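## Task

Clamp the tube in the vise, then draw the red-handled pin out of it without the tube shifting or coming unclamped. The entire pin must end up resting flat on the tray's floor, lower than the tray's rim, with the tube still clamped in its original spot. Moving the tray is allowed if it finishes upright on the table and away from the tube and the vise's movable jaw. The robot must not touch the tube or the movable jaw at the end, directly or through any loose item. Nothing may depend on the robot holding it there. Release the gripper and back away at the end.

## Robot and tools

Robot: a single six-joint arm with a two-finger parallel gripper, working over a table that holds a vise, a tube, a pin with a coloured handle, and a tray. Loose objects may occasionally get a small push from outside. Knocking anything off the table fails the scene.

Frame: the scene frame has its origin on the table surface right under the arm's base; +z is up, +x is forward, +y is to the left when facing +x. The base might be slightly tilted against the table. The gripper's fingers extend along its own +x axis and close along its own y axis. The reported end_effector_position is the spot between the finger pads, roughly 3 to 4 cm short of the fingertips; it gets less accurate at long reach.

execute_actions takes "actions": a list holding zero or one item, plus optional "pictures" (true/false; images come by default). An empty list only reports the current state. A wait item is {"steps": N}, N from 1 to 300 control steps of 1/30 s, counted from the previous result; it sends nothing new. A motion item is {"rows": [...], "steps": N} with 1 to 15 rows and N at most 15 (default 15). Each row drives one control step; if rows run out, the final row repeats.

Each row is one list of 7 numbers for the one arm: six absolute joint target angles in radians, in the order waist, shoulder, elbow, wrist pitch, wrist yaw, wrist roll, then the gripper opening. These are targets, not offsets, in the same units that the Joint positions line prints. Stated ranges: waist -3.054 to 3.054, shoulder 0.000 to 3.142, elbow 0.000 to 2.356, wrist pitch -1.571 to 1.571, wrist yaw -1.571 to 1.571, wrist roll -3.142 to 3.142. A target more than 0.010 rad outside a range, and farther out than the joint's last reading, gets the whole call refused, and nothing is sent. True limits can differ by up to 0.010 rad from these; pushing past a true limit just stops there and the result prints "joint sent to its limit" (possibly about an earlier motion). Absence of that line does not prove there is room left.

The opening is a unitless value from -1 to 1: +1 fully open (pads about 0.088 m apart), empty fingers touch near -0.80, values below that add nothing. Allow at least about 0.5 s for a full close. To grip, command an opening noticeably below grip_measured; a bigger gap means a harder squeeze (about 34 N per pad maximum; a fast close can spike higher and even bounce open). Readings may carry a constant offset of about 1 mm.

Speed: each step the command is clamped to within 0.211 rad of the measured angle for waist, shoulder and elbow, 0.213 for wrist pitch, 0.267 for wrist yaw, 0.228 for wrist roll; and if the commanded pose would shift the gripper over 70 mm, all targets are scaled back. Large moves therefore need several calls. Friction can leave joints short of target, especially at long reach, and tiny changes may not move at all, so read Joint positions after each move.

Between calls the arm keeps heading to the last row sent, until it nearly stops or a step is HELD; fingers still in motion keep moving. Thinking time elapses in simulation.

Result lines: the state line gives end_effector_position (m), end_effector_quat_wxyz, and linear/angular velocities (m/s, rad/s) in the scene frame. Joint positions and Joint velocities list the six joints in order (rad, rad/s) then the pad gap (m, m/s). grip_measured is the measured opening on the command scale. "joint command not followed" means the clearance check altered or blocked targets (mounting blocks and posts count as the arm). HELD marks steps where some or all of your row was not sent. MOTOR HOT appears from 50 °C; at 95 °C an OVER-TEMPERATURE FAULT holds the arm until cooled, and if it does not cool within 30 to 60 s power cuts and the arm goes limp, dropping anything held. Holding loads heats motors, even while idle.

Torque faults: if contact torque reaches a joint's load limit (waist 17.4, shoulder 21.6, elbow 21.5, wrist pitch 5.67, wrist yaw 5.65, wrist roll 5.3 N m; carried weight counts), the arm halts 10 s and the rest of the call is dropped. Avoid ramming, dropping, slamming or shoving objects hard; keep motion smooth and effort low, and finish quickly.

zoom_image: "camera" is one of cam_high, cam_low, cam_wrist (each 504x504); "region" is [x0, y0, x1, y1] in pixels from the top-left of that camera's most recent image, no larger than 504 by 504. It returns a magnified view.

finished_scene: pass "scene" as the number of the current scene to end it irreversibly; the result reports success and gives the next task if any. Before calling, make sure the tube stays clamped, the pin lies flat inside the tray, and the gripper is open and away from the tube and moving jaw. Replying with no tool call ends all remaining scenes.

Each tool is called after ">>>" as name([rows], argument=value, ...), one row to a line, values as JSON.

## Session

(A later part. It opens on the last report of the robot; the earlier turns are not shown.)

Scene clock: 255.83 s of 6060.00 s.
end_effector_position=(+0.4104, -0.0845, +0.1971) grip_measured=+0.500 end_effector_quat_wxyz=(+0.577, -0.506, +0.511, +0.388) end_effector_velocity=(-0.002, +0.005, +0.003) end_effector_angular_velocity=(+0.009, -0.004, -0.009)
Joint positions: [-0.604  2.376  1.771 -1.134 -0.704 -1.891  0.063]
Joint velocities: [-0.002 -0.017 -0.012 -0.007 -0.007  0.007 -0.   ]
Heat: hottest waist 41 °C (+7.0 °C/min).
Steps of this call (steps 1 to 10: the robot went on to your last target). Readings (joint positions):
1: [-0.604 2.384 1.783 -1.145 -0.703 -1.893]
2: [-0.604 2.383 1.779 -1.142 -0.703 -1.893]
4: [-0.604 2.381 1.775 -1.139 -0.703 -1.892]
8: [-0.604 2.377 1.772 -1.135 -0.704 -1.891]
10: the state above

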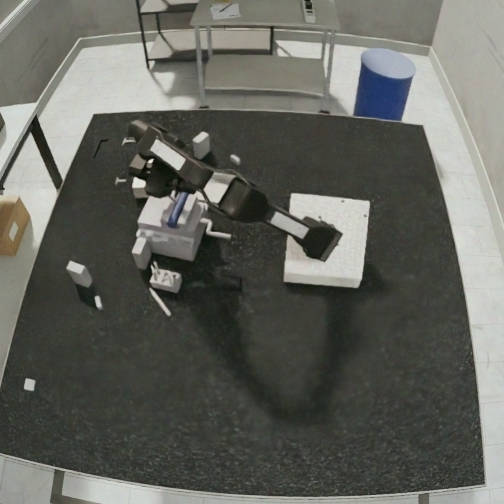

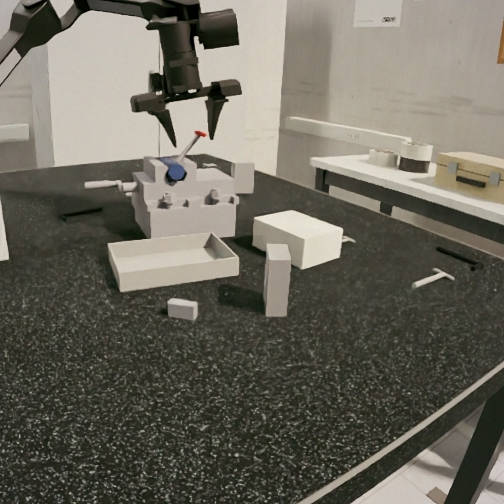

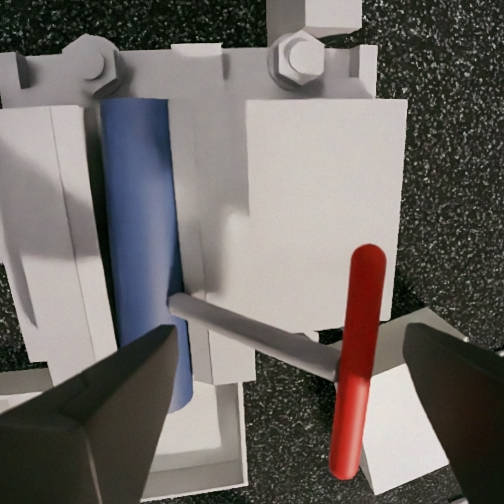

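>>> execute_actions([
  {"rows":[[-0.61,2.35,1.745,-1.127,-0.71,-1.89,0.5],[-0.614,2.34,1.725,-1.123,-0.71,-1.895,0.5],[-0.618,2.33,1.705,-1.12,-0.71,-1.9,0.5],[-0.622,2.318,1.685,-1.116,-0.71,-1.905,0.45],[-0.626,2.306,1.665,-1.112,-0.71,-1.91,0.4],[-0.63,2.294,1.645,-1.108,-0.71,-1.916,0.35],[-0.634,2.282,1.625,-1.104,-0.71,-1.922,0.3],[-0.638,2.27,1.605,-1.1,-0.71,-1.928,0.25],[-0.642,2.258,1.585,-1.096,-0.71,-1.934,0.2],[-0.646,2.246,1.565,-1.093,-0.71,-1.94,0.15],[-0.65,2.234,1.545,-1.09,-0.71,-1.946,0.1],[-0.654,2.222,1.525,-1.087,-0.71,-1.952,0.05],[-0.657,2.212,1.51,-1.085,-0.71,-1.957,0]]},
], pictures=false)

>>> execute_actions([
  {"steps":15},
])

>>> zoom_image(camera="cam_low", region=[125,100,225,200])

Scene clock: 261.70 s of 6060.00 s.
end_effector_position=(+0.3779, -0.0766, +0.2112) grip_measured=+0.096 end_effector_quat_wxyz=(+0.584, -0.520, +0.494, +0.380) end_effector_velocity=(-0.071, +0.014, +0.039) end_effector_angular_velocity=(+0.003, -0.057, -0.011)
Joint positions: [-0.658  2.232  1.575 -1.075 -0.718 -1.942  0.044]
Joint velocities: [-0.139 -0.252 -0.286 -0.022 -0.007 -0.125 -0.037]
Heat: hottest waist 41 °C (+6.0 °C/min).
Steps of this call (steps 1 to 30: the robot went on to your last target; steps 31 to 161: nothing new was sent; steps 162 to 176: all 15 steps of this action). Readings (joint positions):
162: [-0.604 2.374 1.767 -1.131 -0.704 -1.890]
163: [-0.604 2.371 1.760 -1.129 -0.705 -1.890]
165: [-0.605 2.359 1.739 -1.126 -0.705 -1.890]
169: [-0.619 2.321 1.678 -1.104 -0.714 -1.905]
176: the state above

Scene clock: 262.20 s of 6060.00 s.
end_effector_position=(+0.3714, -0.0759, +0.2141) grip_measured=+0.008 end_effector_quat_wxyz=(+0.585, -0.522, +0.492, +0.378) end_effector_velocity=(-0.002, +0.001, +0.002) end_effector_angular_velocity=(-0.006, +0.004, +0.002)
Joint positions: [-0.671  2.207  1.544 -1.069 -0.718 -1.953  0.039]
Joint velocities: [-0.002 -0.007 -0.002 -0.007  0.007 -0.007 -0.001]
Heat: hottest waist 41 °C (+6.1 °C/min).
Steps of this call (steps 1 to 15: the robot went on to your last target). Readings (joint positions):
1: [-0.663 2.225 1.567 -1.075 -0.718 -1.944]
2: [-0.665 2.220 1.561 -1.074 -0.718 -1.946]
4: [-0.668 2.215 1.553 -1.071 -0.718 -1.949]
8: [-0.670 2.210 1.547 -1.069 -0.718 -1.951]
15: the state above

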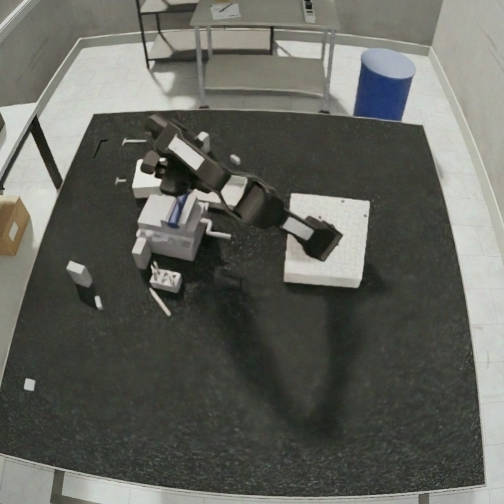

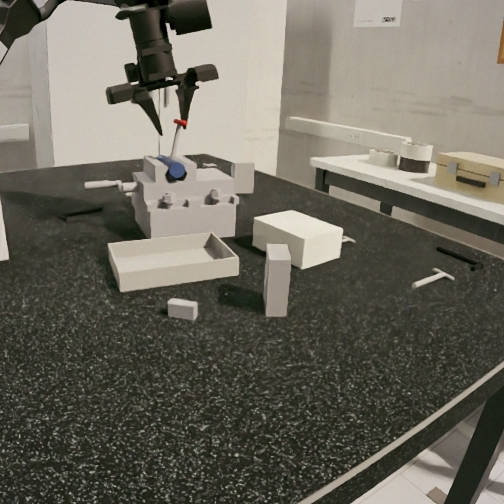

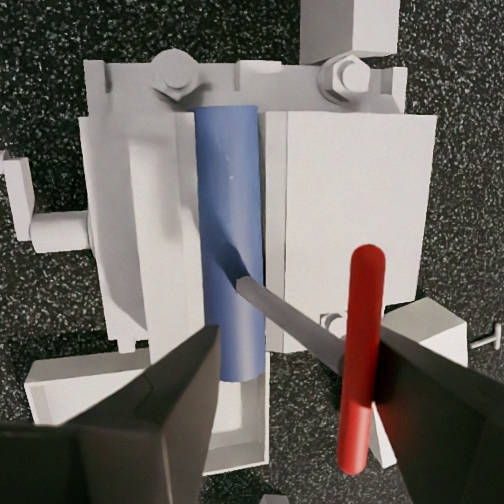

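Region (125, 100, 225, 200) of cam_low's 504x504 image, scaled by 5.040, with more detail than that image has.

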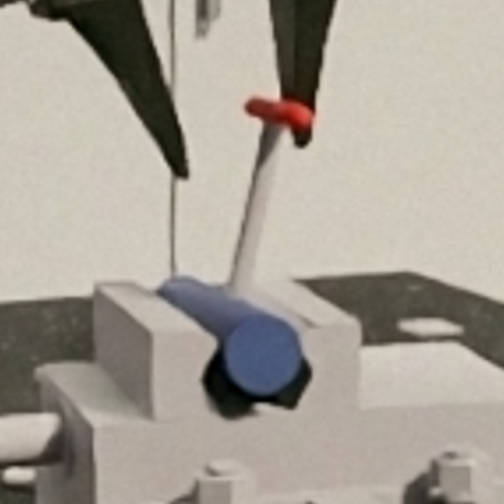

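>>> execute_actions([
  {"rows":[[-0.668,2.215,1.555,-1.075,-0.715,-1.95,-0.1],[-0.666,2.222,1.565,-1.077,-0.715,-1.95,-0.2],[-0.664,2.23,1.575,-1.079,-0.715,-1.945,-0.3],[-0.662,2.238,1.585,-1.08,-0.715,-1.94,-0.4],[-0.66,2.245,1.595,-1.08,-0.715,-1.94,-0.5],[-0.658,2.25,1.6,-1.08,-0.715,-1.94,-0.6],[-0.658,2.25,1.6,-1.08,-0.715,-1.94,-0.7],[-0.658,2.25,1.6,-1.08,-0.715,-1.94,-0.8]]},
])

>>> zoom_image(camera="cam_low", region=[125,100,225,200])

Scene clock: 269.43 s of 6060.00 s.
end_effector_position=(+0.3801, -0.0772, +0.2187) grip_measured=-0.504 end_effector_quat_wxyz=(+0.583, -0.528, +0.490, +0.376) end_effector_velocity=(-0.002, -0.001, +0.001) end_effector_angular_velocity=(+0.005, +0.012, -0.021)
Joint positions: [-0.668  2.227  1.591 -1.08  -0.717 -1.947  0.014]
Joint velocities: [-0.002  0.007  0.012 -0.022  0.007  0.007 -0.   ]
Heat: hottest waist 39 °C (+3.0 °C/min).
Steps of this call (steps 1 to 15: the robot went on to your last target; steps 16 to 202: nothing new was sent; steps 203 to 217: all 15 steps of this action). Readings (joint positions):
203: [-0.672 2.206 1.542 -1.069 -0.718 -1.953]
204: [-0.672 2.206 1.545 -1.069 -0.718 -1.953]
206: [-0.672 2.207 1.554 -1.070 -0.718 -1.953]
210: [-0.668 2.221 1.582 -1.071 -0.718 -1.950]
217: the state above

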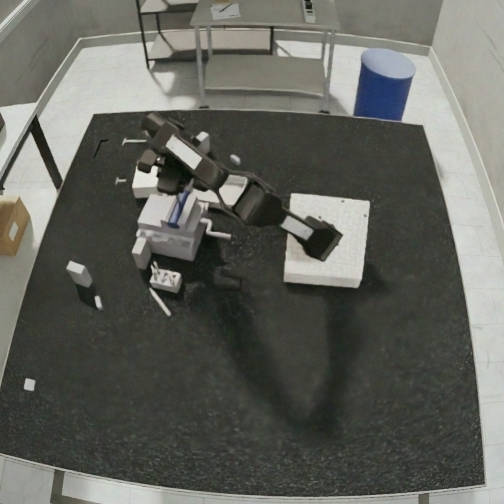

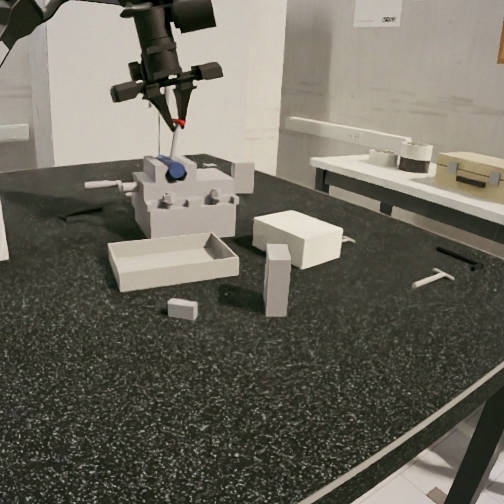

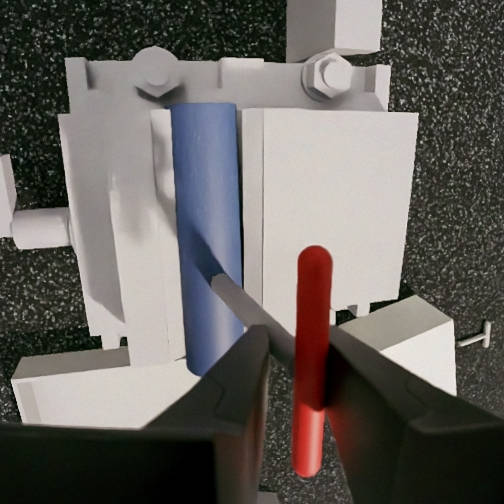

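Region (125, 100, 225, 200) of cam_low's 504x504 image, scaled by 5.040, with more detail than that image has.

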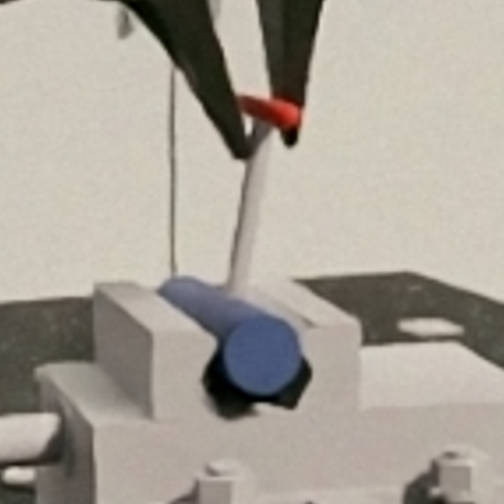

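>>> execute_actions([
  {"rows":[[-0.675,2.22,1.59,-1.085,-0.715,-1.95,-0.75],[-0.678,2.212,1.58,-1.085,-0.715,-1.953,-0.75],[-0.681,2.204,1.57,-1.085,-0.715,-1.956,-0.75],[-0.684,2.196,1.56,-1.083,-0.715,-1.959,-0.75],[-0.687,2.188,1.55,-1.082,-0.715,-1.962,-0.75],[-0.69,2.18,1.54,-1.08,-0.715,-1.965,-0.75],[-0.693,2.172,1.53,-1.079,-0.715,-1.968,-0.75],[-0.696,2.164,1.52,-1.078,-0.715,-1.971,-0.75],[-0.698,2.158,1.505,-1.076,-0.715,-1.975,-0.75]]},
])

>>> zoom_image(camera="cam_low", region=[125,100,225,200])

Scene clock: 274.40 s of 6060.00 s.
end_effector_position=(+0.3678, -0.0740, +0.2214) grip_measured=-0.566 end_effector_quat_wxyz=(+0.584, -0.532, +0.486, +0.375) end_effector_velocity=(-0.008, +0.005, +0.001) end_effector_angular_velocity=(-0.004, -0.011, +0.022)
Joint positions: [-0.685  2.179  1.527 -1.067 -0.719 -1.968  0.011]
Joint velocities: [-0.007 -0.042 -0.056  0.022 -0.007 -0.022 -0.002]
Heat: hottest waist 38 °C (+1.0 °C/min).
Steps of this call (steps 1 to 15: the robot went on to your last target; steps 16 to 134: nothing new was sent; steps 135 to 149: all 15 steps of this action). Readings (joint positions):
135: [-0.670 2.228 1.593 -1.086 -0.715 -1.946]
136: [-0.670 2.228 1.593 -1.086 -0.715 -1.946]
138: [-0.671 2.225 1.590 -1.085 -0.717 -1.946]
142: [-0.675 2.206 1.565 -1.071 -0.719 -1.956]
149: the state above

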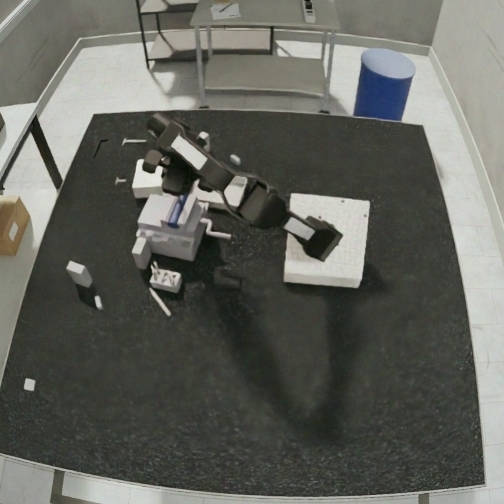

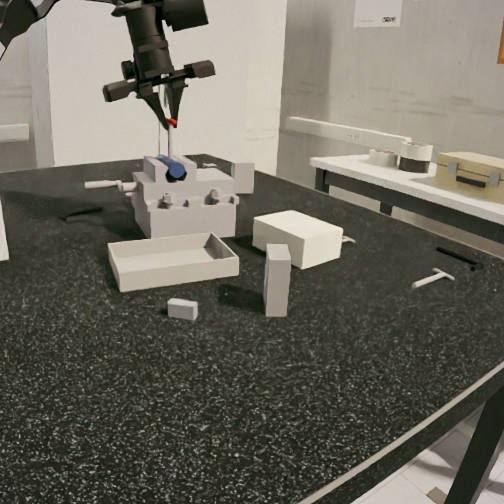

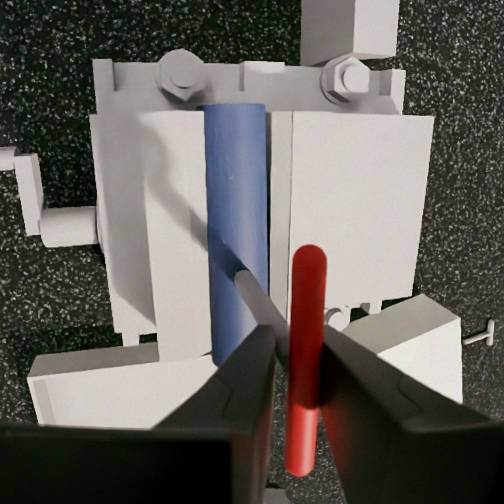

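Region (125, 100, 225, 200) of cam_low's 504x504 image, scaled by 5.040, with more detail than that image has.

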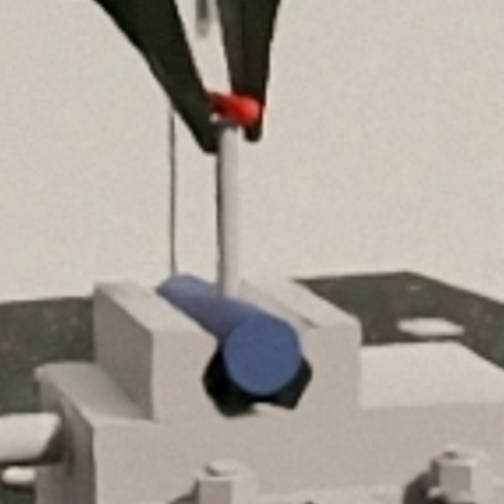

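Vertical. Try lowering ~8 mm.

>>> execute_actions([
  {"rows":[[-0.682,2.175,1.51,-1.06,-0.72,-1.965,-0.75],[-0.679,2.174,1.5,-1.05,-0.72,-1.962,-0.75],[-0.676,2.173,1.49,-1.04,-0.722,-1.96,-0.75],[-0.673,2.172,1.48,-1.033,-0.724,-1.958,-0.75],[-0.67,2.17,1.472,-1.026,-0.725,-1.955,-0.75]]},
])

>>> zoom_image(camera="cam_low", region=[125,100,225,200])

Scene clock: 278.17 s of 6060.00 s.
end_effector_position=(+0.3632, -0.0740, +0.2194) grip_measured=-0.583 end_effector_quat_wxyz=(+0.586, -0.531, +0.486, +0.371) end_effector_velocity=(-0.004, +0.000, +0.003) end_effector_angular_velocity=(-0.010, +0.002, +0.013)
Joint positions: [-0.689  2.161  1.49  -1.044 -0.719 -1.961  0.01 ]
Joint velocities: [-0.007 -0.012 -0.007 -0.007  0.007 -0.022 -0.   ]
Heat: hottest waist 38 °C (+0.0 °C/min).
Steps of this call (steps 1 to 15: the robot went on to your last target; steps 16 to 98: nothing new was sent; steps 99 to 113: all 15 steps of this action). Readings (joint positions):
99: [-0.689 2.173 1.516 -1.069 -0.719 -1.970]
100: [-0.689 2.173 1.516 -1.069 -0.719 -1.970]
102: [-0.689 2.173 1.510 -1.064 -0.719 -1.970]
106: [-0.689 2.165 1.496 -1.051 -0.719 -1.964]
113: the state above

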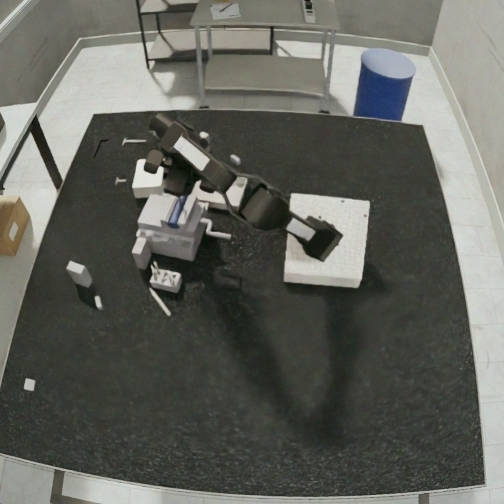

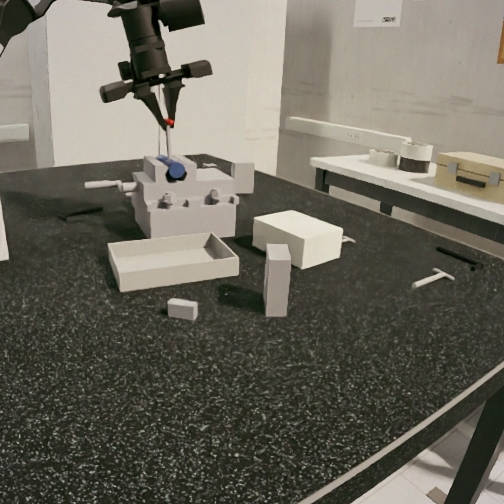

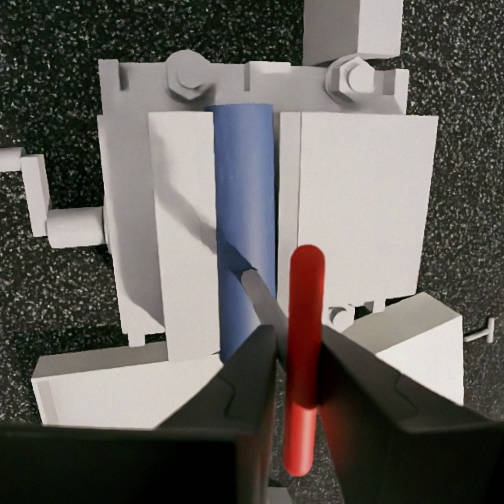

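Region (125, 100, 225, 200) of cam_low's 504x504 image, scaled by 5.040, with more detail than that image has.

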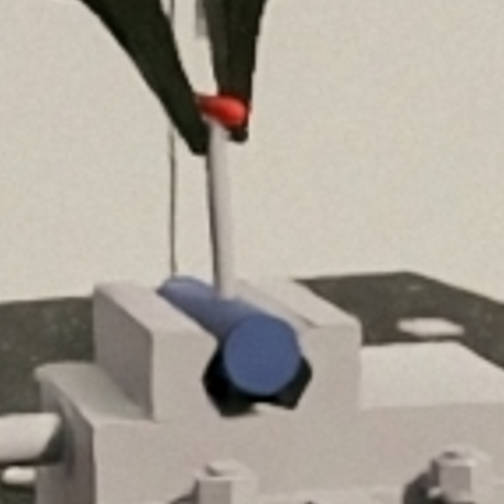

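>>> execute_actions([
  {"rows":[[-0.693,2.17,1.51,-1.055,-0.72,-1.965,-0.85],[-0.698,2.175,1.53,-1.07,-0.72,-1.97,-0.85],[-0.703,2.18,1.55,-1.085,-0.717,-1.975,-0.85],[-0.708,2.185,1.57,-1.1,-0.715,-1.98,-0.85],[-0.713,2.19,1.59,-1.12,-0.713,-1.985,-0.85],[-0.718,2.195,1.61,-1.14,-0.711,-1.99,-0.85],[-0.723,2.2,1.63,-1.155,-0.709,-1.995,-0.85],[-0.728,2.205,1.65,-1.17,-0.707,-2.0,-0.85]]},
])

>>> zoom_image(camera="cam_low", region=[125,100,225,200])

Scene clock: 284.90 s of 6060.00 s.
end_effector_position=(+0.3699, -0.0741, +0.2272) grip_measured=-0.584 end_effector_quat_wxyz=(+0.584, -0.517, +0.494, +0.384) end_effector_velocity=(+0.001, +0.007, +0.004) end_effector_angular_velocity=(+0.033, +0.032, -0.008)
Joint positions: [-0.69   2.222  1.609 -1.16  -0.715 -1.992  0.01 ]
Joint velocities: [ 0.002  0.027  0.066 -0.095 -0.007 -0.022 -0.   ]
Heat: hottest waist 37 °C (-2.0 °C/min).
Steps of this call (steps 1 to 15: the robot went on to your last target; steps 16 to 187: nothing new was sent; steps 188 to 202: all 15 steps of this action). Readings (joint positions):
188: [-0.690 2.160 1.488 -1.041 -0.720 -1.960]
189: [-0.691 2.160 1.492 -1.043 -0.720 -1.960]
191: [-0.691 2.167 1.508 -1.059 -0.721 -1.962]
195: [-0.691 2.195 1.565 -1.117 -0.718 -1.979]
202: the state above

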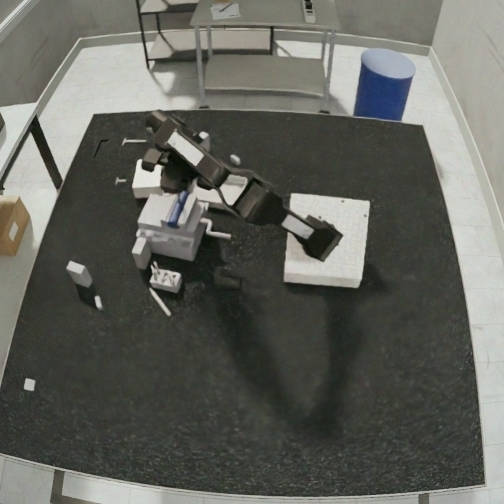

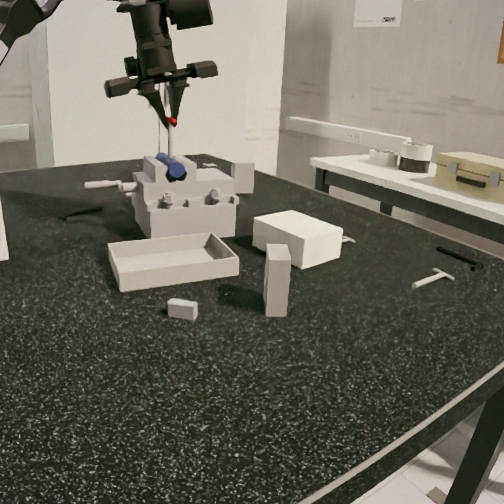

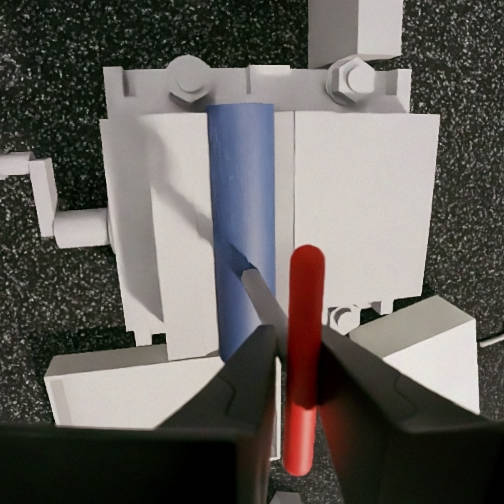

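Region (125, 100, 225, 200) of cam_low's 504x504 image, scaled by 5.040, with more detail than that image has.

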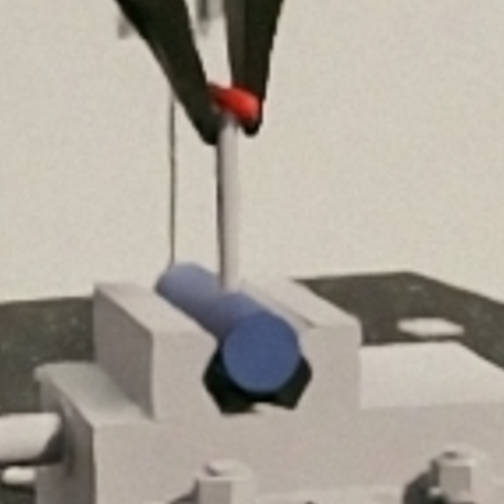

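>>> execute_actions([
  {"rows":[[-0.70,2.21,1.6,-1.14,-0.715,-1.985,-0.85],[-0.69,2.21,1.58,-1.125,-0.715,-1.98,-0.85],[-0.69,2.21,1.565,-1.11,-0.715,-1.98,-0.85],[-0.69,2.21,1.56,-1.105,-0.715,-1.98,-0.85],[-0.695,2.213,1.56,-1.1,-0.715,-1.98,-0.85],[-0.70,2.217,1.56,-1.098,-0.715,-1.98,-0.85],[-0.705,2.221,1.56,-1.096,-0.715,-1.985,-0.85],[-0.71,2.225,1.56,-1.094,-0.715,-1.99,-0.85],[-0.715,2.23,1.56,-1.092,-0.715,-1.99,-0.85]]},
], pictures=false)

>>> execute_actions([
  {"steps":10},
])

>>> zoom_image(camera="cam_low", region=[125,100,225,200])

Scene clock: 291.27 s of 6060.00 s.
end_effector_position=(+0.3672, -0.0845, +0.2226) grip_measured=-0.591 end_effector_quat_wxyz=(+0.586, -0.523, +0.491, +0.377) end_effector_velocity=(-0.005, -0.011, +0.000) end_effector_angular_velocity=(+0.011, -0.019, -0.029)
Joint positions: [-0.703  2.223  1.568 -1.1   -0.715 -1.99   0.01 ]
Joint velocities: [-0.027  0.012 -0.017  0.022 -0.007  0.007 -0.001]
Heat: hottest waist 38 °C (-1.0 °C/min).
Steps of this call (steps 1 to 30: the robot went on to your last target; steps 31 to 176: nothing new was sent; steps 177 to 191: all 15 steps of this action). Readings (joint positions):
177: [-0.704 2.222 1.623 -1.185 -0.711 -1.994]
178: [-0.703 2.221 1.617 -1.179 -0.711 -1.994]
180: [-0.699 2.218 1.599 -1.152 -0.709 -1.993]
184: [-0.692 2.219 1.578 -1.116 -0.709 -1.990]
191: the state above

Scene clock: 291.60 s of 6060.00 s.
end_effector_position=(+0.3670, -0.0851, +0.2224) grip_measured=-0.592 end_effector_quat_wxyz=(+0.587, -0.523, +0.491, +0.376) end_effector_velocity=(+0.000, +0.003, +0.001) end_effector_angular_velocity=(+0.020, -0.009, +0.006)
Joint positions: [-0.704  2.223  1.566 -1.098 -0.716 -1.99   0.01 ]
Joint velocities: [-0.002 -0.002 -0.002 -0.007 -0.022 -0.007 -0.   ]
Heat: hottest waist 38 °C (-1.0 °C/min).
Steps of this call (steps 1 to 10: the robot went on to your last target). Readings (joint positions):
1: [-0.703 2.223 1.567 -1.099 -0.716 -1.990]
2: [-0.704 2.223 1.567 -1.099 -0.716 -1.990]
4: [-0.704 2.223 1.567 -1.098 -0.716 -1.990]
8: [-0.704 2.223 1.566 -1.098 -0.716 -1.990]
10: the state above

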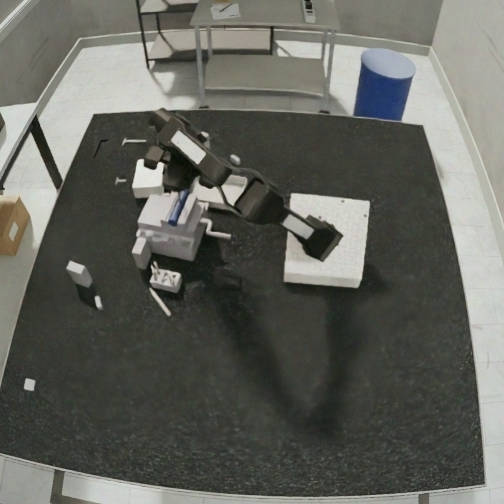

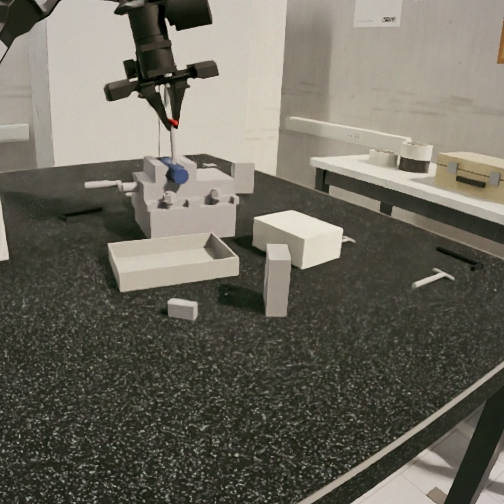

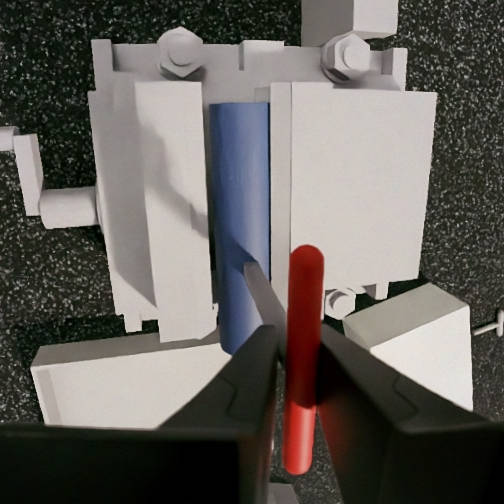

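Region (125, 100, 225, 200) of cam_low's 504x504 image, scaled by 5.040, with more detail than that image has.

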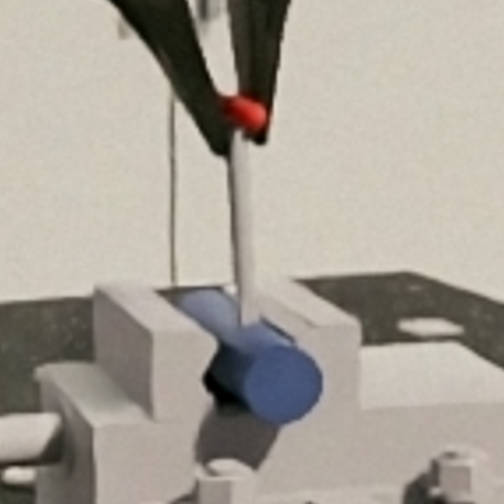

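>>> execute_actions([
  {"rows":[[-0.70,2.228,1.56,-1.09,-0.717,-1.985,-0.85],[-0.695,2.228,1.555,-1.085,-0.717,-1.985,-0.85],[-0.69,2.23,1.55,-1.08,-0.718,-1.98,-0.85],[-0.685,2.23,1.545,-1.072,-0.72,-1.975,-0.85],[-0.68,2.23,1.54,-1.065,-0.72,-1.97,-0.85]]},
])

>>> zoom_image(camera="cam_low", region=[125,100,225,200])

Scene clock: 295.37 s of 6060.00 s.
end_effector_position=(+0.3669, -0.0853, +0.2162) grip_measured=-0.597 end_effector_quat_wxyz=(+0.585, -0.521, +0.494, +0.376) end_effector_velocity=(-0.002, +0.002, +0.001) end_effector_angular_velocity=(+0.008, -0.001, +0.003)
Joint positions: [-0.694  2.224  1.55  -1.078 -0.711 -1.977  0.01 ]
Joint velocities: [-0.002 -0.007 -0.007 -0.007 -0.007 -0.007 -0.   ]
Heat: hottest waist 38 °C (-2.0 °C/min).
Steps of this call (steps 1 to 15: the robot went on to your last target; steps 16 to 98: nothing new was sent; steps 99 to 113: all 15 steps of this action). Readings (joint positions):
99: [-0.707 2.224 1.564 -1.099 -0.716 -1.990]
100: [-0.706 2.224 1.564 -1.099 -0.716 -1.990]
102: [-0.705 2.224 1.562 -1.097 -0.714 -1.989]
106: [-0.698 2.224 1.553 -1.084 -0.713 -1.981]
113: the state above

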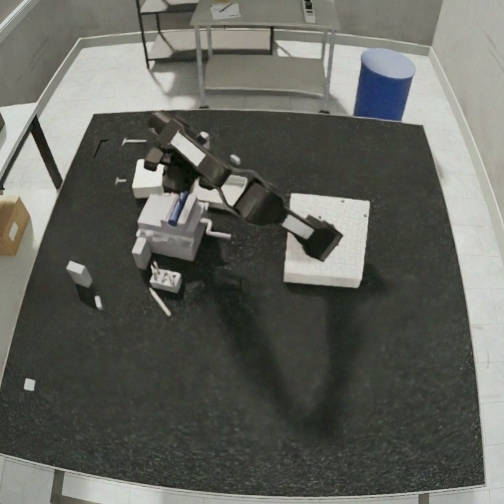

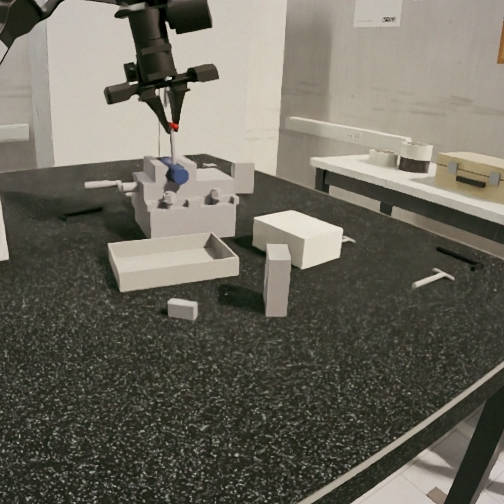

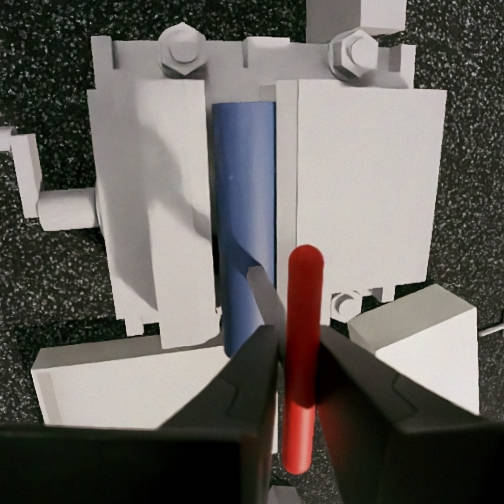

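Region (125, 100, 225, 200) of cam_low's 504x504 image, scaled by 5.040, with more detail than that image has.

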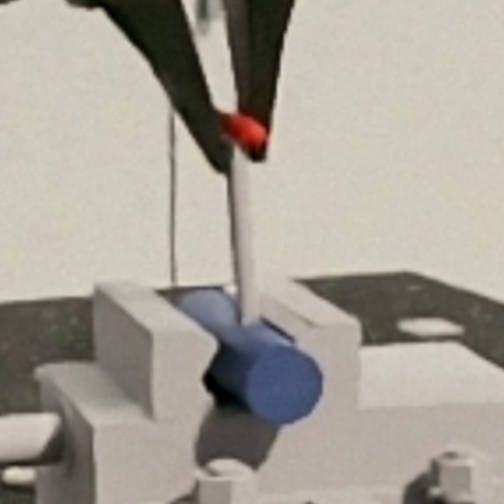

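>>> execute_actions([
  {"rows":[[-0.672,2.235,1.535,-1.055,-0.72,-1.965,-0.85]],"steps":10},
], pictures=false)

>>> execute_actions([
  {"rows":[[-0.69,2.228,1.548,-1.07,-0.712,-1.972,-0.75],[-0.69,2.228,1.548,-1.07,-0.712,-1.972,-0.7],[-0.69,2.228,1.548,-1.07,-0.712,-1.972,-0.65],[-0.69,2.228,1.548,-1.07,-0.712,-1.972,-0.6],[-0.69,2.228,1.548,-1.07,-0.712,-1.972,-0.55],[-0.69,2.228,1.548,-1.07,-0.712,-1.972,-0.5],[-0.69,2.228,1.548,-1.07,-0.712,-1.972,-0.45],[-0.69,2.228,1.548,-1.07,-0.712,-1.972,-0.35],[-0.69,2.228,1.548,-1.07,-0.712,-1.972,-0.2],[-0.69,2.228,1.548,-1.07,-0.712,-1.972,0],[-0.69,2.228,1.548,-1.07,-0.712,-1.972,0.3]]},
], pictures=false)

>>> execute_actions([
  {"rows":[[-0.71,2.24,1.6,-1.12,-0.71,-1.99,0.4],[-0.71,2.24,1.6,-1.12,-0.71,-1.99,0.4],[-0.71,2.24,1.6,-1.12,-0.71,-1.99,0.4],[-0.73,2.25,1.67,-1.18,-0.7,-2.0,0.4],[-0.73,2.25,1.67,-1.18,-0.7,-2.0,0.4],[-0.73,2.25,1.67,-1.18,-0.7,-2.0,0.4],[-0.76,2.26,1.74,-1.25,-0.69,-2.0,0.4]]},
])

>>> zoom_image(camera="cam_low", region=[125,100,225,200])

Scene clock: 303.57 s of 6060.00 s.
end_effector_position=(+0.3671, -0.0838, +0.2107) grip_measured=-0.605 end_effector_quat_wxyz=(+0.582, -0.519, +0.498, +0.380) end_effector_velocity=(+0.000, +0.004, +0.002) end_effector_angular_velocity=(+0.021, -0.013, -0.005)
Joint positions: [-0.681  2.226  1.542 -1.071 -0.707 -1.972  0.009]
Joint velocities: [-0.002 -0.007 -0.002 -0.007 -0.022  0.007 -0.   ]
Heat: hottest waist 38 °C (-3.0 °C/min).
Steps of this call (steps 1 to 30: the robot went on to your last target; steps 31 to 236: nothing new was sent; steps 237 to 246: all 10 steps of this action). Readings (joint positions):
237: [-0.681 2.226 1.543 -1.072 -0.707 -1.975]
238: [-0.681 2.226 1.543 -1.072 -0.707 -1.974]
240: [-0.681 2.226 1.542 -1.071 -0.707 -1.973]
244: [-0.681 2.226 1.542 -1.071 -0.707 -1.972]
246: the state above

Scene clock: 304.07 s of 6060.00 s.
end_effector_position=(+0.3668, -0.0845, +0.2115) grip_measured=+0.130 end_effector_quat_wxyz=(+0.583, -0.519, +0.497, +0.379) end_effector_velocity=(-0.001, +0.005, +0.001) end_effector_angular_velocity=(+0.022, -0.002, +0.014)
Joint positions: [-0.684  2.226  1.542 -1.07  -0.708 -1.972  0.045]
Joint velocities: [-0.002 -0.002  0.002 -0.022 -0.022 -0.022  0.065]
Heat: hottest waist 38 °C (-3.0 °C/min).
Steps of this call (steps 1 to 15: all 15 steps of this action). Readings (joint positions):
1: [-0.682 2.226 1.542 -1.071 -0.707 -1.972]
2: [-0.682 2.226 1.542 -1.071 -0.707 -1.972]
4: [-0.682 2.226 1.542 -1.071 -0.708 -1.972]
8: [-0.683 2.226 1.542 -1.070 -0.708 -1.972]
15: the state above

Scene clock: 304.57 s of 6060.00 s.
end_effector_position=(+0.3699, -0.0888, +0.2608) grip_measured=+0.395 end_effector_quat_wxyz=(+0.597, -0.519, +0.499, +0.355) end_effector_velocity=(-0.001, +0.007, +0.003) end_effector_angular_velocity=(+0.038, +0.033, -0.009)
Joint positions: [-0.757  2.246  1.719 -1.237 -0.697 -1.993  0.058]
Joint velocities: [ 0.002  0.027  0.061 -0.095 -0.007 -0.022  0.002]
Heat: hottest waist 38 °C (-3.0 °C/min).
Steps of this call (steps 1 to 15: all 15 steps of this action). Readings (joint positions):
1: [-0.686 2.227 1.548 -1.079 -0.708 -1.972]
2: [-0.688 2.229 1.555 -1.088 -0.708 -1.974]
4: [-0.696 2.232 1.579 -1.114 -0.708 -1.980]
8: [-0.723 2.244 1.657 -1.183 -0.705 -1.989]
15: the state above

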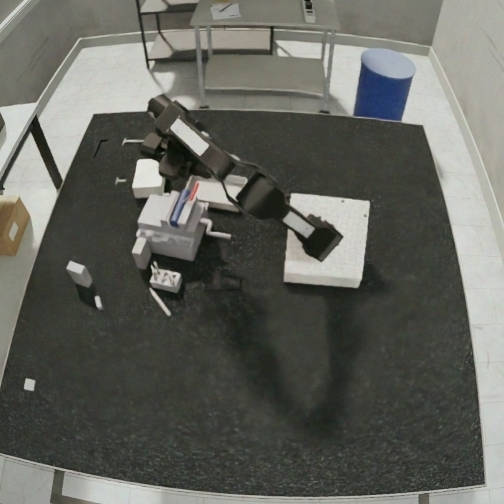

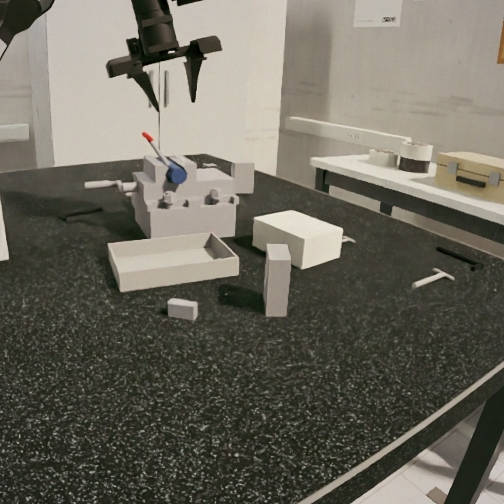

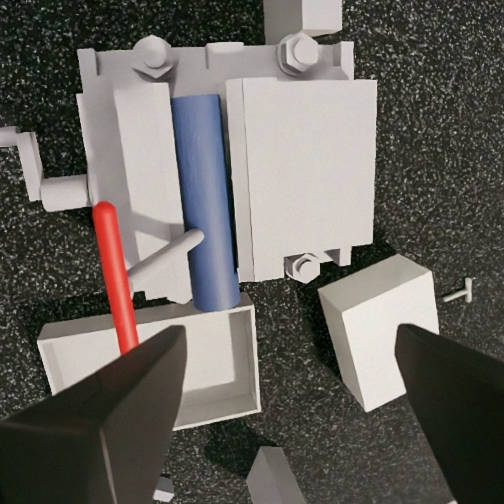

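Region (125, 100, 225, 200) of cam_low's 504x504 image, scaled by 5.040, with more detail than that image has.

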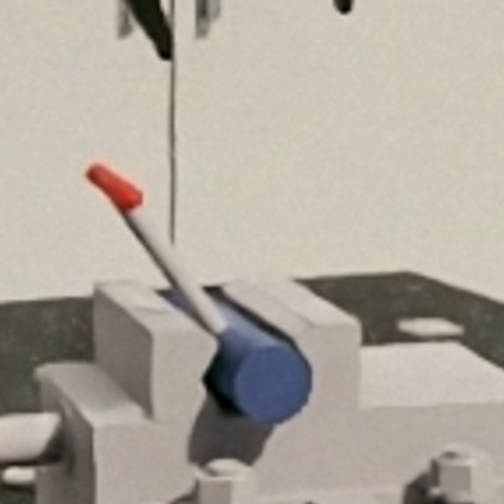

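>>> execute_actions([
  {"rows":[[-0.75,1.6,1.3,-1.35,-0.4,-1.2,0.1]]},
], pictures=false)

>>> execute_actions([
  {"steps":12},
], pictures=false)

>>> execute_actions([
  {"rows":[[-0.3,1.4,1.15,-1.3,-0.2,-0.4,0.1]]},
])

>>> execute_actions([
  {"rows":[[-0.1,1.4,0.95,-1.0,0,0.245,0.1],[-0.1,1.4,0.95,-1.0,0,0.245,0.1],[-0.1,1.4,0.95,-1.0,0,0.245,0.1],[-0.1,1.4,0.95,-1.0,0,0.245,0.1],[-0.1,1.4,0.95,-1.0,0,0.245,0.1],[-0.055,1.42,0.76,-0.66,0,0.245,0.1]]},
], pictures=false)

>>> execute_actions([
  {"steps":12},
], pictures=false)

>>> execute_actions([
  {"rows":[[-0.055,1.46,0.7,-0.55,0,0.245,0.1],[-0.055,1.46,0.7,-0.55,0,0.245,0.1],[-0.055,1.46,0.7,-0.55,0,0.245,0.1],[-0.055,1.5,0.63,-0.45,0,0.245,0.1],[-0.055,1.5,0.63,-0.45,0,0.245,0.1],[-0.055,1.5,0.63,-0.45,0,0.245,0.1],[-0.055,1.535,0.57,-0.343,0,0.245,0.1]]},
])

Scene clock: 312.87 s of 6060.00 s.
end_effector_position=(+0.2581, +0.0042, +0.2914) grip_measured=+0.106 end_effector_quat_wxyz=(+0.660, -0.365, +0.651, +0.088) end_effector_velocity=(-0.027, +0.128, +0.105) end_effector_angular_velocity=(-0.315, -0.614, -0.359)
Joint positions: [-0.75   1.657  1.33  -1.347 -0.414 -1.298  0.044]
Joint velocities: [ 0.002 -0.696 -0.046 -0.007  0.037  0.769 -0.002]
Heat: hottest waist 38 °C (-3.0 °C/min).
Steps of this call (steps 1 to 30: the robot went on to your last target; steps 31 to 234: nothing new was sent; steps 235 to 249: all 15 steps of this action). Readings (joint positions):
235: [-0.755 2.231 1.704 -1.244 -0.655 -1.959]
236: [-0.754 2.199 1.662 -1.274 -0.593 -1.912]
238: [-0.753 2.115 1.564 -1.314 -0.514 -1.811]
242: [-0.752 1.931 1.403 -1.339 -0.443 -1.610]
249: the state above

Scene clock: 313.27 s of 6060.00 s.
end_effector_position=(+0.2525, +0.0111, +0.2941) grip_measured=+0.100 end_effector_quat_wxyz=(+0.675, -0.347, +0.649, +0.054) end_effector_velocity=(+0.000, +0.007, +0.007) end_effector_angular_velocity=(-0.019, -0.040, +0.007)
Joint positions: [-0.75   1.61   1.31  -1.347 -0.406 -1.21   0.044]
Joint velocities: [-0.002 -0.042 -0.002  0.007 -0.007  0.022 -0.   ]
Heat: hottest waist 38 °C (-3.0 °C/min).
Steps of this call (steps 1 to 12: the robot went on to your last target). Readings (joint positions):
1: [-0.750 1.638 1.329 -1.347 -0.413 -1.277]
2: [-0.750 1.627 1.326 -1.347 -0.412 -1.260]
4: [-0.750 1.618 1.319 -1.347 -0.409 -1.238]
8: [-0.750 1.616 1.311 -1.347 -0.406 -1.217]
12: the state above

Scene clock: 313.77 s of 6060.00 s.
end_effector_position=(+0.2403, +0.0799, +0.2287) grip_measured=+0.100 end_effector_quat_wxyz=(+0.654, -0.290, +0.692, -0.099) end_effector_velocity=(-0.006, +0.017, -0.011) end_effector_angular_velocity=(-0.017, -0.360, -0.598)
Joint positions: [-0.315  1.412  1.161 -1.305 -0.21  -0.497  0.044]
Joint velocities: [ 0.1   -0.042 -0.017 -0.007  0.037  0.799  0.   ]
Heat: hottest waist 38 °C (-3.0 °C/min).
Steps of this call (steps 1 to 15: all 15 steps of this action). Readings (joint positions):
1: [-0.732 1.582 1.287 -1.322 -0.362 -1.162]
2: [-0.690 1.548 1.254 -1.318 -0.316 -1.110]
4: [-0.586 1.482 1.208 -1.328 -0.276 -1.010]
8: [-0.400 1.425 1.181 -1.310 -0.235 -0.809]
15: the state above

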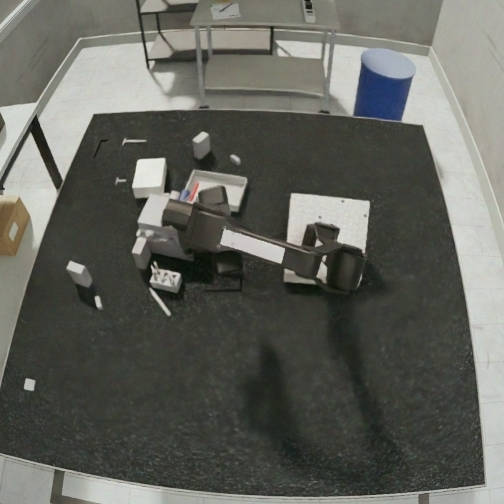

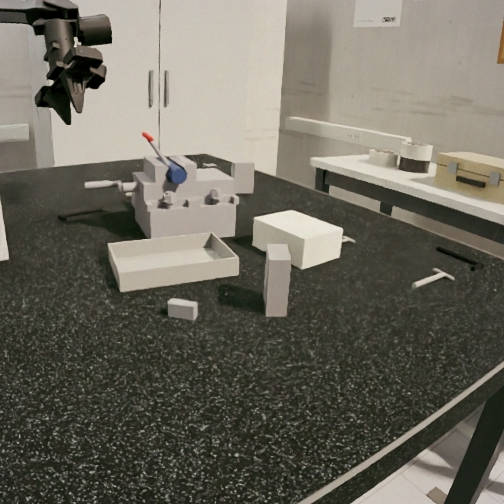

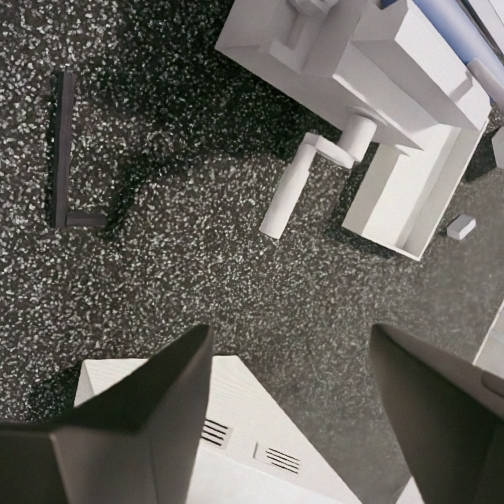

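Scene clock: 314.27 s of 6060.00 s.
end_effector_position=(+0.2632, +0.0381, +0.1408) grip_measured=+0.100 end_effector_quat_wxyz=(+0.735, -0.228, +0.577, -0.274) end_effector_velocity=(+0.067, +0.006, -0.012) end_effector_angular_velocity=(+0.090, -0.587, -0.102)
Joint positions: [-0.063  1.42   0.786 -0.714 -0.01   0.176  0.044]
Joint velocities: [ 0.051 -0.007 -0.09   0.447  0.022  0.535  0.   ]
Heat: hottest waist 37 °C (-4.0 °C/min).
Steps of this call (steps 1 to 15: all 15 steps of this action). Readings (joint positions):
1: [-0.291 1.406 1.132 -1.256 -0.165 -0.448]
2: [-0.248 1.397 1.096 -1.204 -0.123 -0.397]
4: [-0.175 1.399 1.032 -1.128 -0.081 -0.297]
8: [-0.100 1.405 0.895 -0.953 -0.033 -0.095]
15: the state above

Scene clock: 314.67 s of 6060.00 s.
end_effector_position=(+0.2682, +0.0373, +0.1382) grip_measured=+0.100 end_effector_quat_wxyz=(+0.750, -0.211, +0.558, -0.284) end_effector_velocity=(-0.001, +0.003, -0.004) end_effector_angular_velocity=(+0.037, -0.002, -0.001)
Joint positions: [-0.057  1.42   0.769 -0.666 -0.007  0.236  0.044]
Joint velocities: [-0.002 -0.002 -0.007  0.007 -0.037  0.007 -0.   ]
Heat: hottest waist 37 °C (-4.0 °C/min).
Steps of this call (steps 1 to 12: the robot went on to your last target). Readings (joint positions):
1: [-0.061 1.420 0.784 -0.702 -0.009 0.190]
2: [-0.060 1.420 0.780 -0.694 -0.009 0.202]
4: [-0.058 1.420 0.775 -0.682 -0.008 0.217]
8: [-0.057 1.420 0.771 -0.670 -0.007 0.231]
12: the state above

Scene clock: 315.17 s of 6060.00 s.
end_effector_position=(+0.2580, -0.0028, +0.0964) grip_measured=+0.100 end_effector_quat_wxyz=(+0.755, -0.211, +0.553, -0.282) end_effector_velocity=(+0.015, -0.003, -0.004) end_effector_angular_velocity=(+0.012, -0.078, +0.063)
Joint positions: [-0.056  1.524  0.585 -0.363 -0.006  0.239  0.044]
Joint velocities: [-0.002  0.012 -0.042  0.154 -0.007  0.007 -0.   ]
Heat: hottest waist 37 °C (-4.1 °C/min).
Steps of this call (steps 1 to 15: all 15 steps of this action). Readings (joint positions):
1: [-0.056 1.422 0.760 -0.643 -0.006 0.237]
2: [-0.056 1.425 0.750 -0.618 -0.006 0.237]
4: [-0.056 1.441 0.723 -0.572 -0.006 0.238]
8: [-0.056 1.489 0.643 -0.452 -0.006 0.239]
15: the state above

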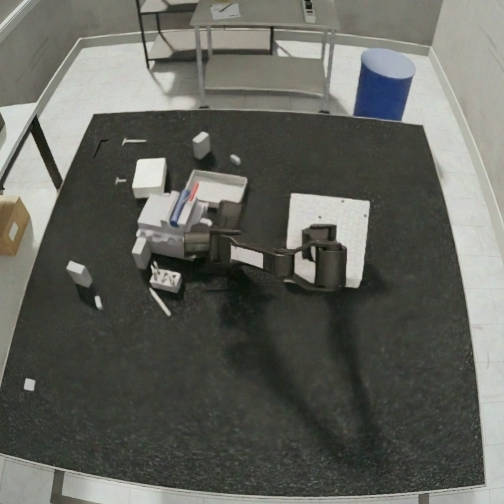

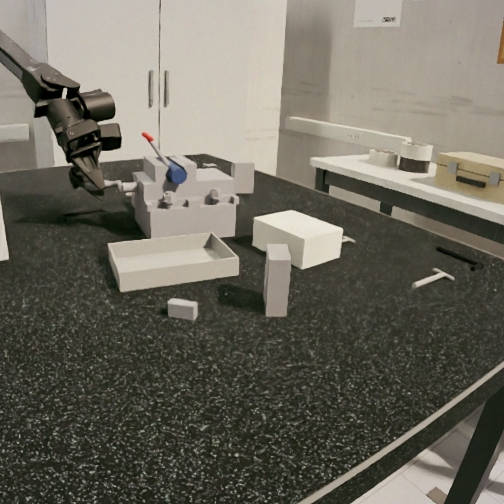

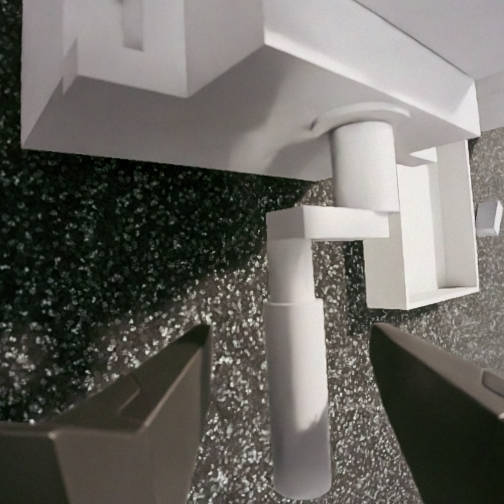

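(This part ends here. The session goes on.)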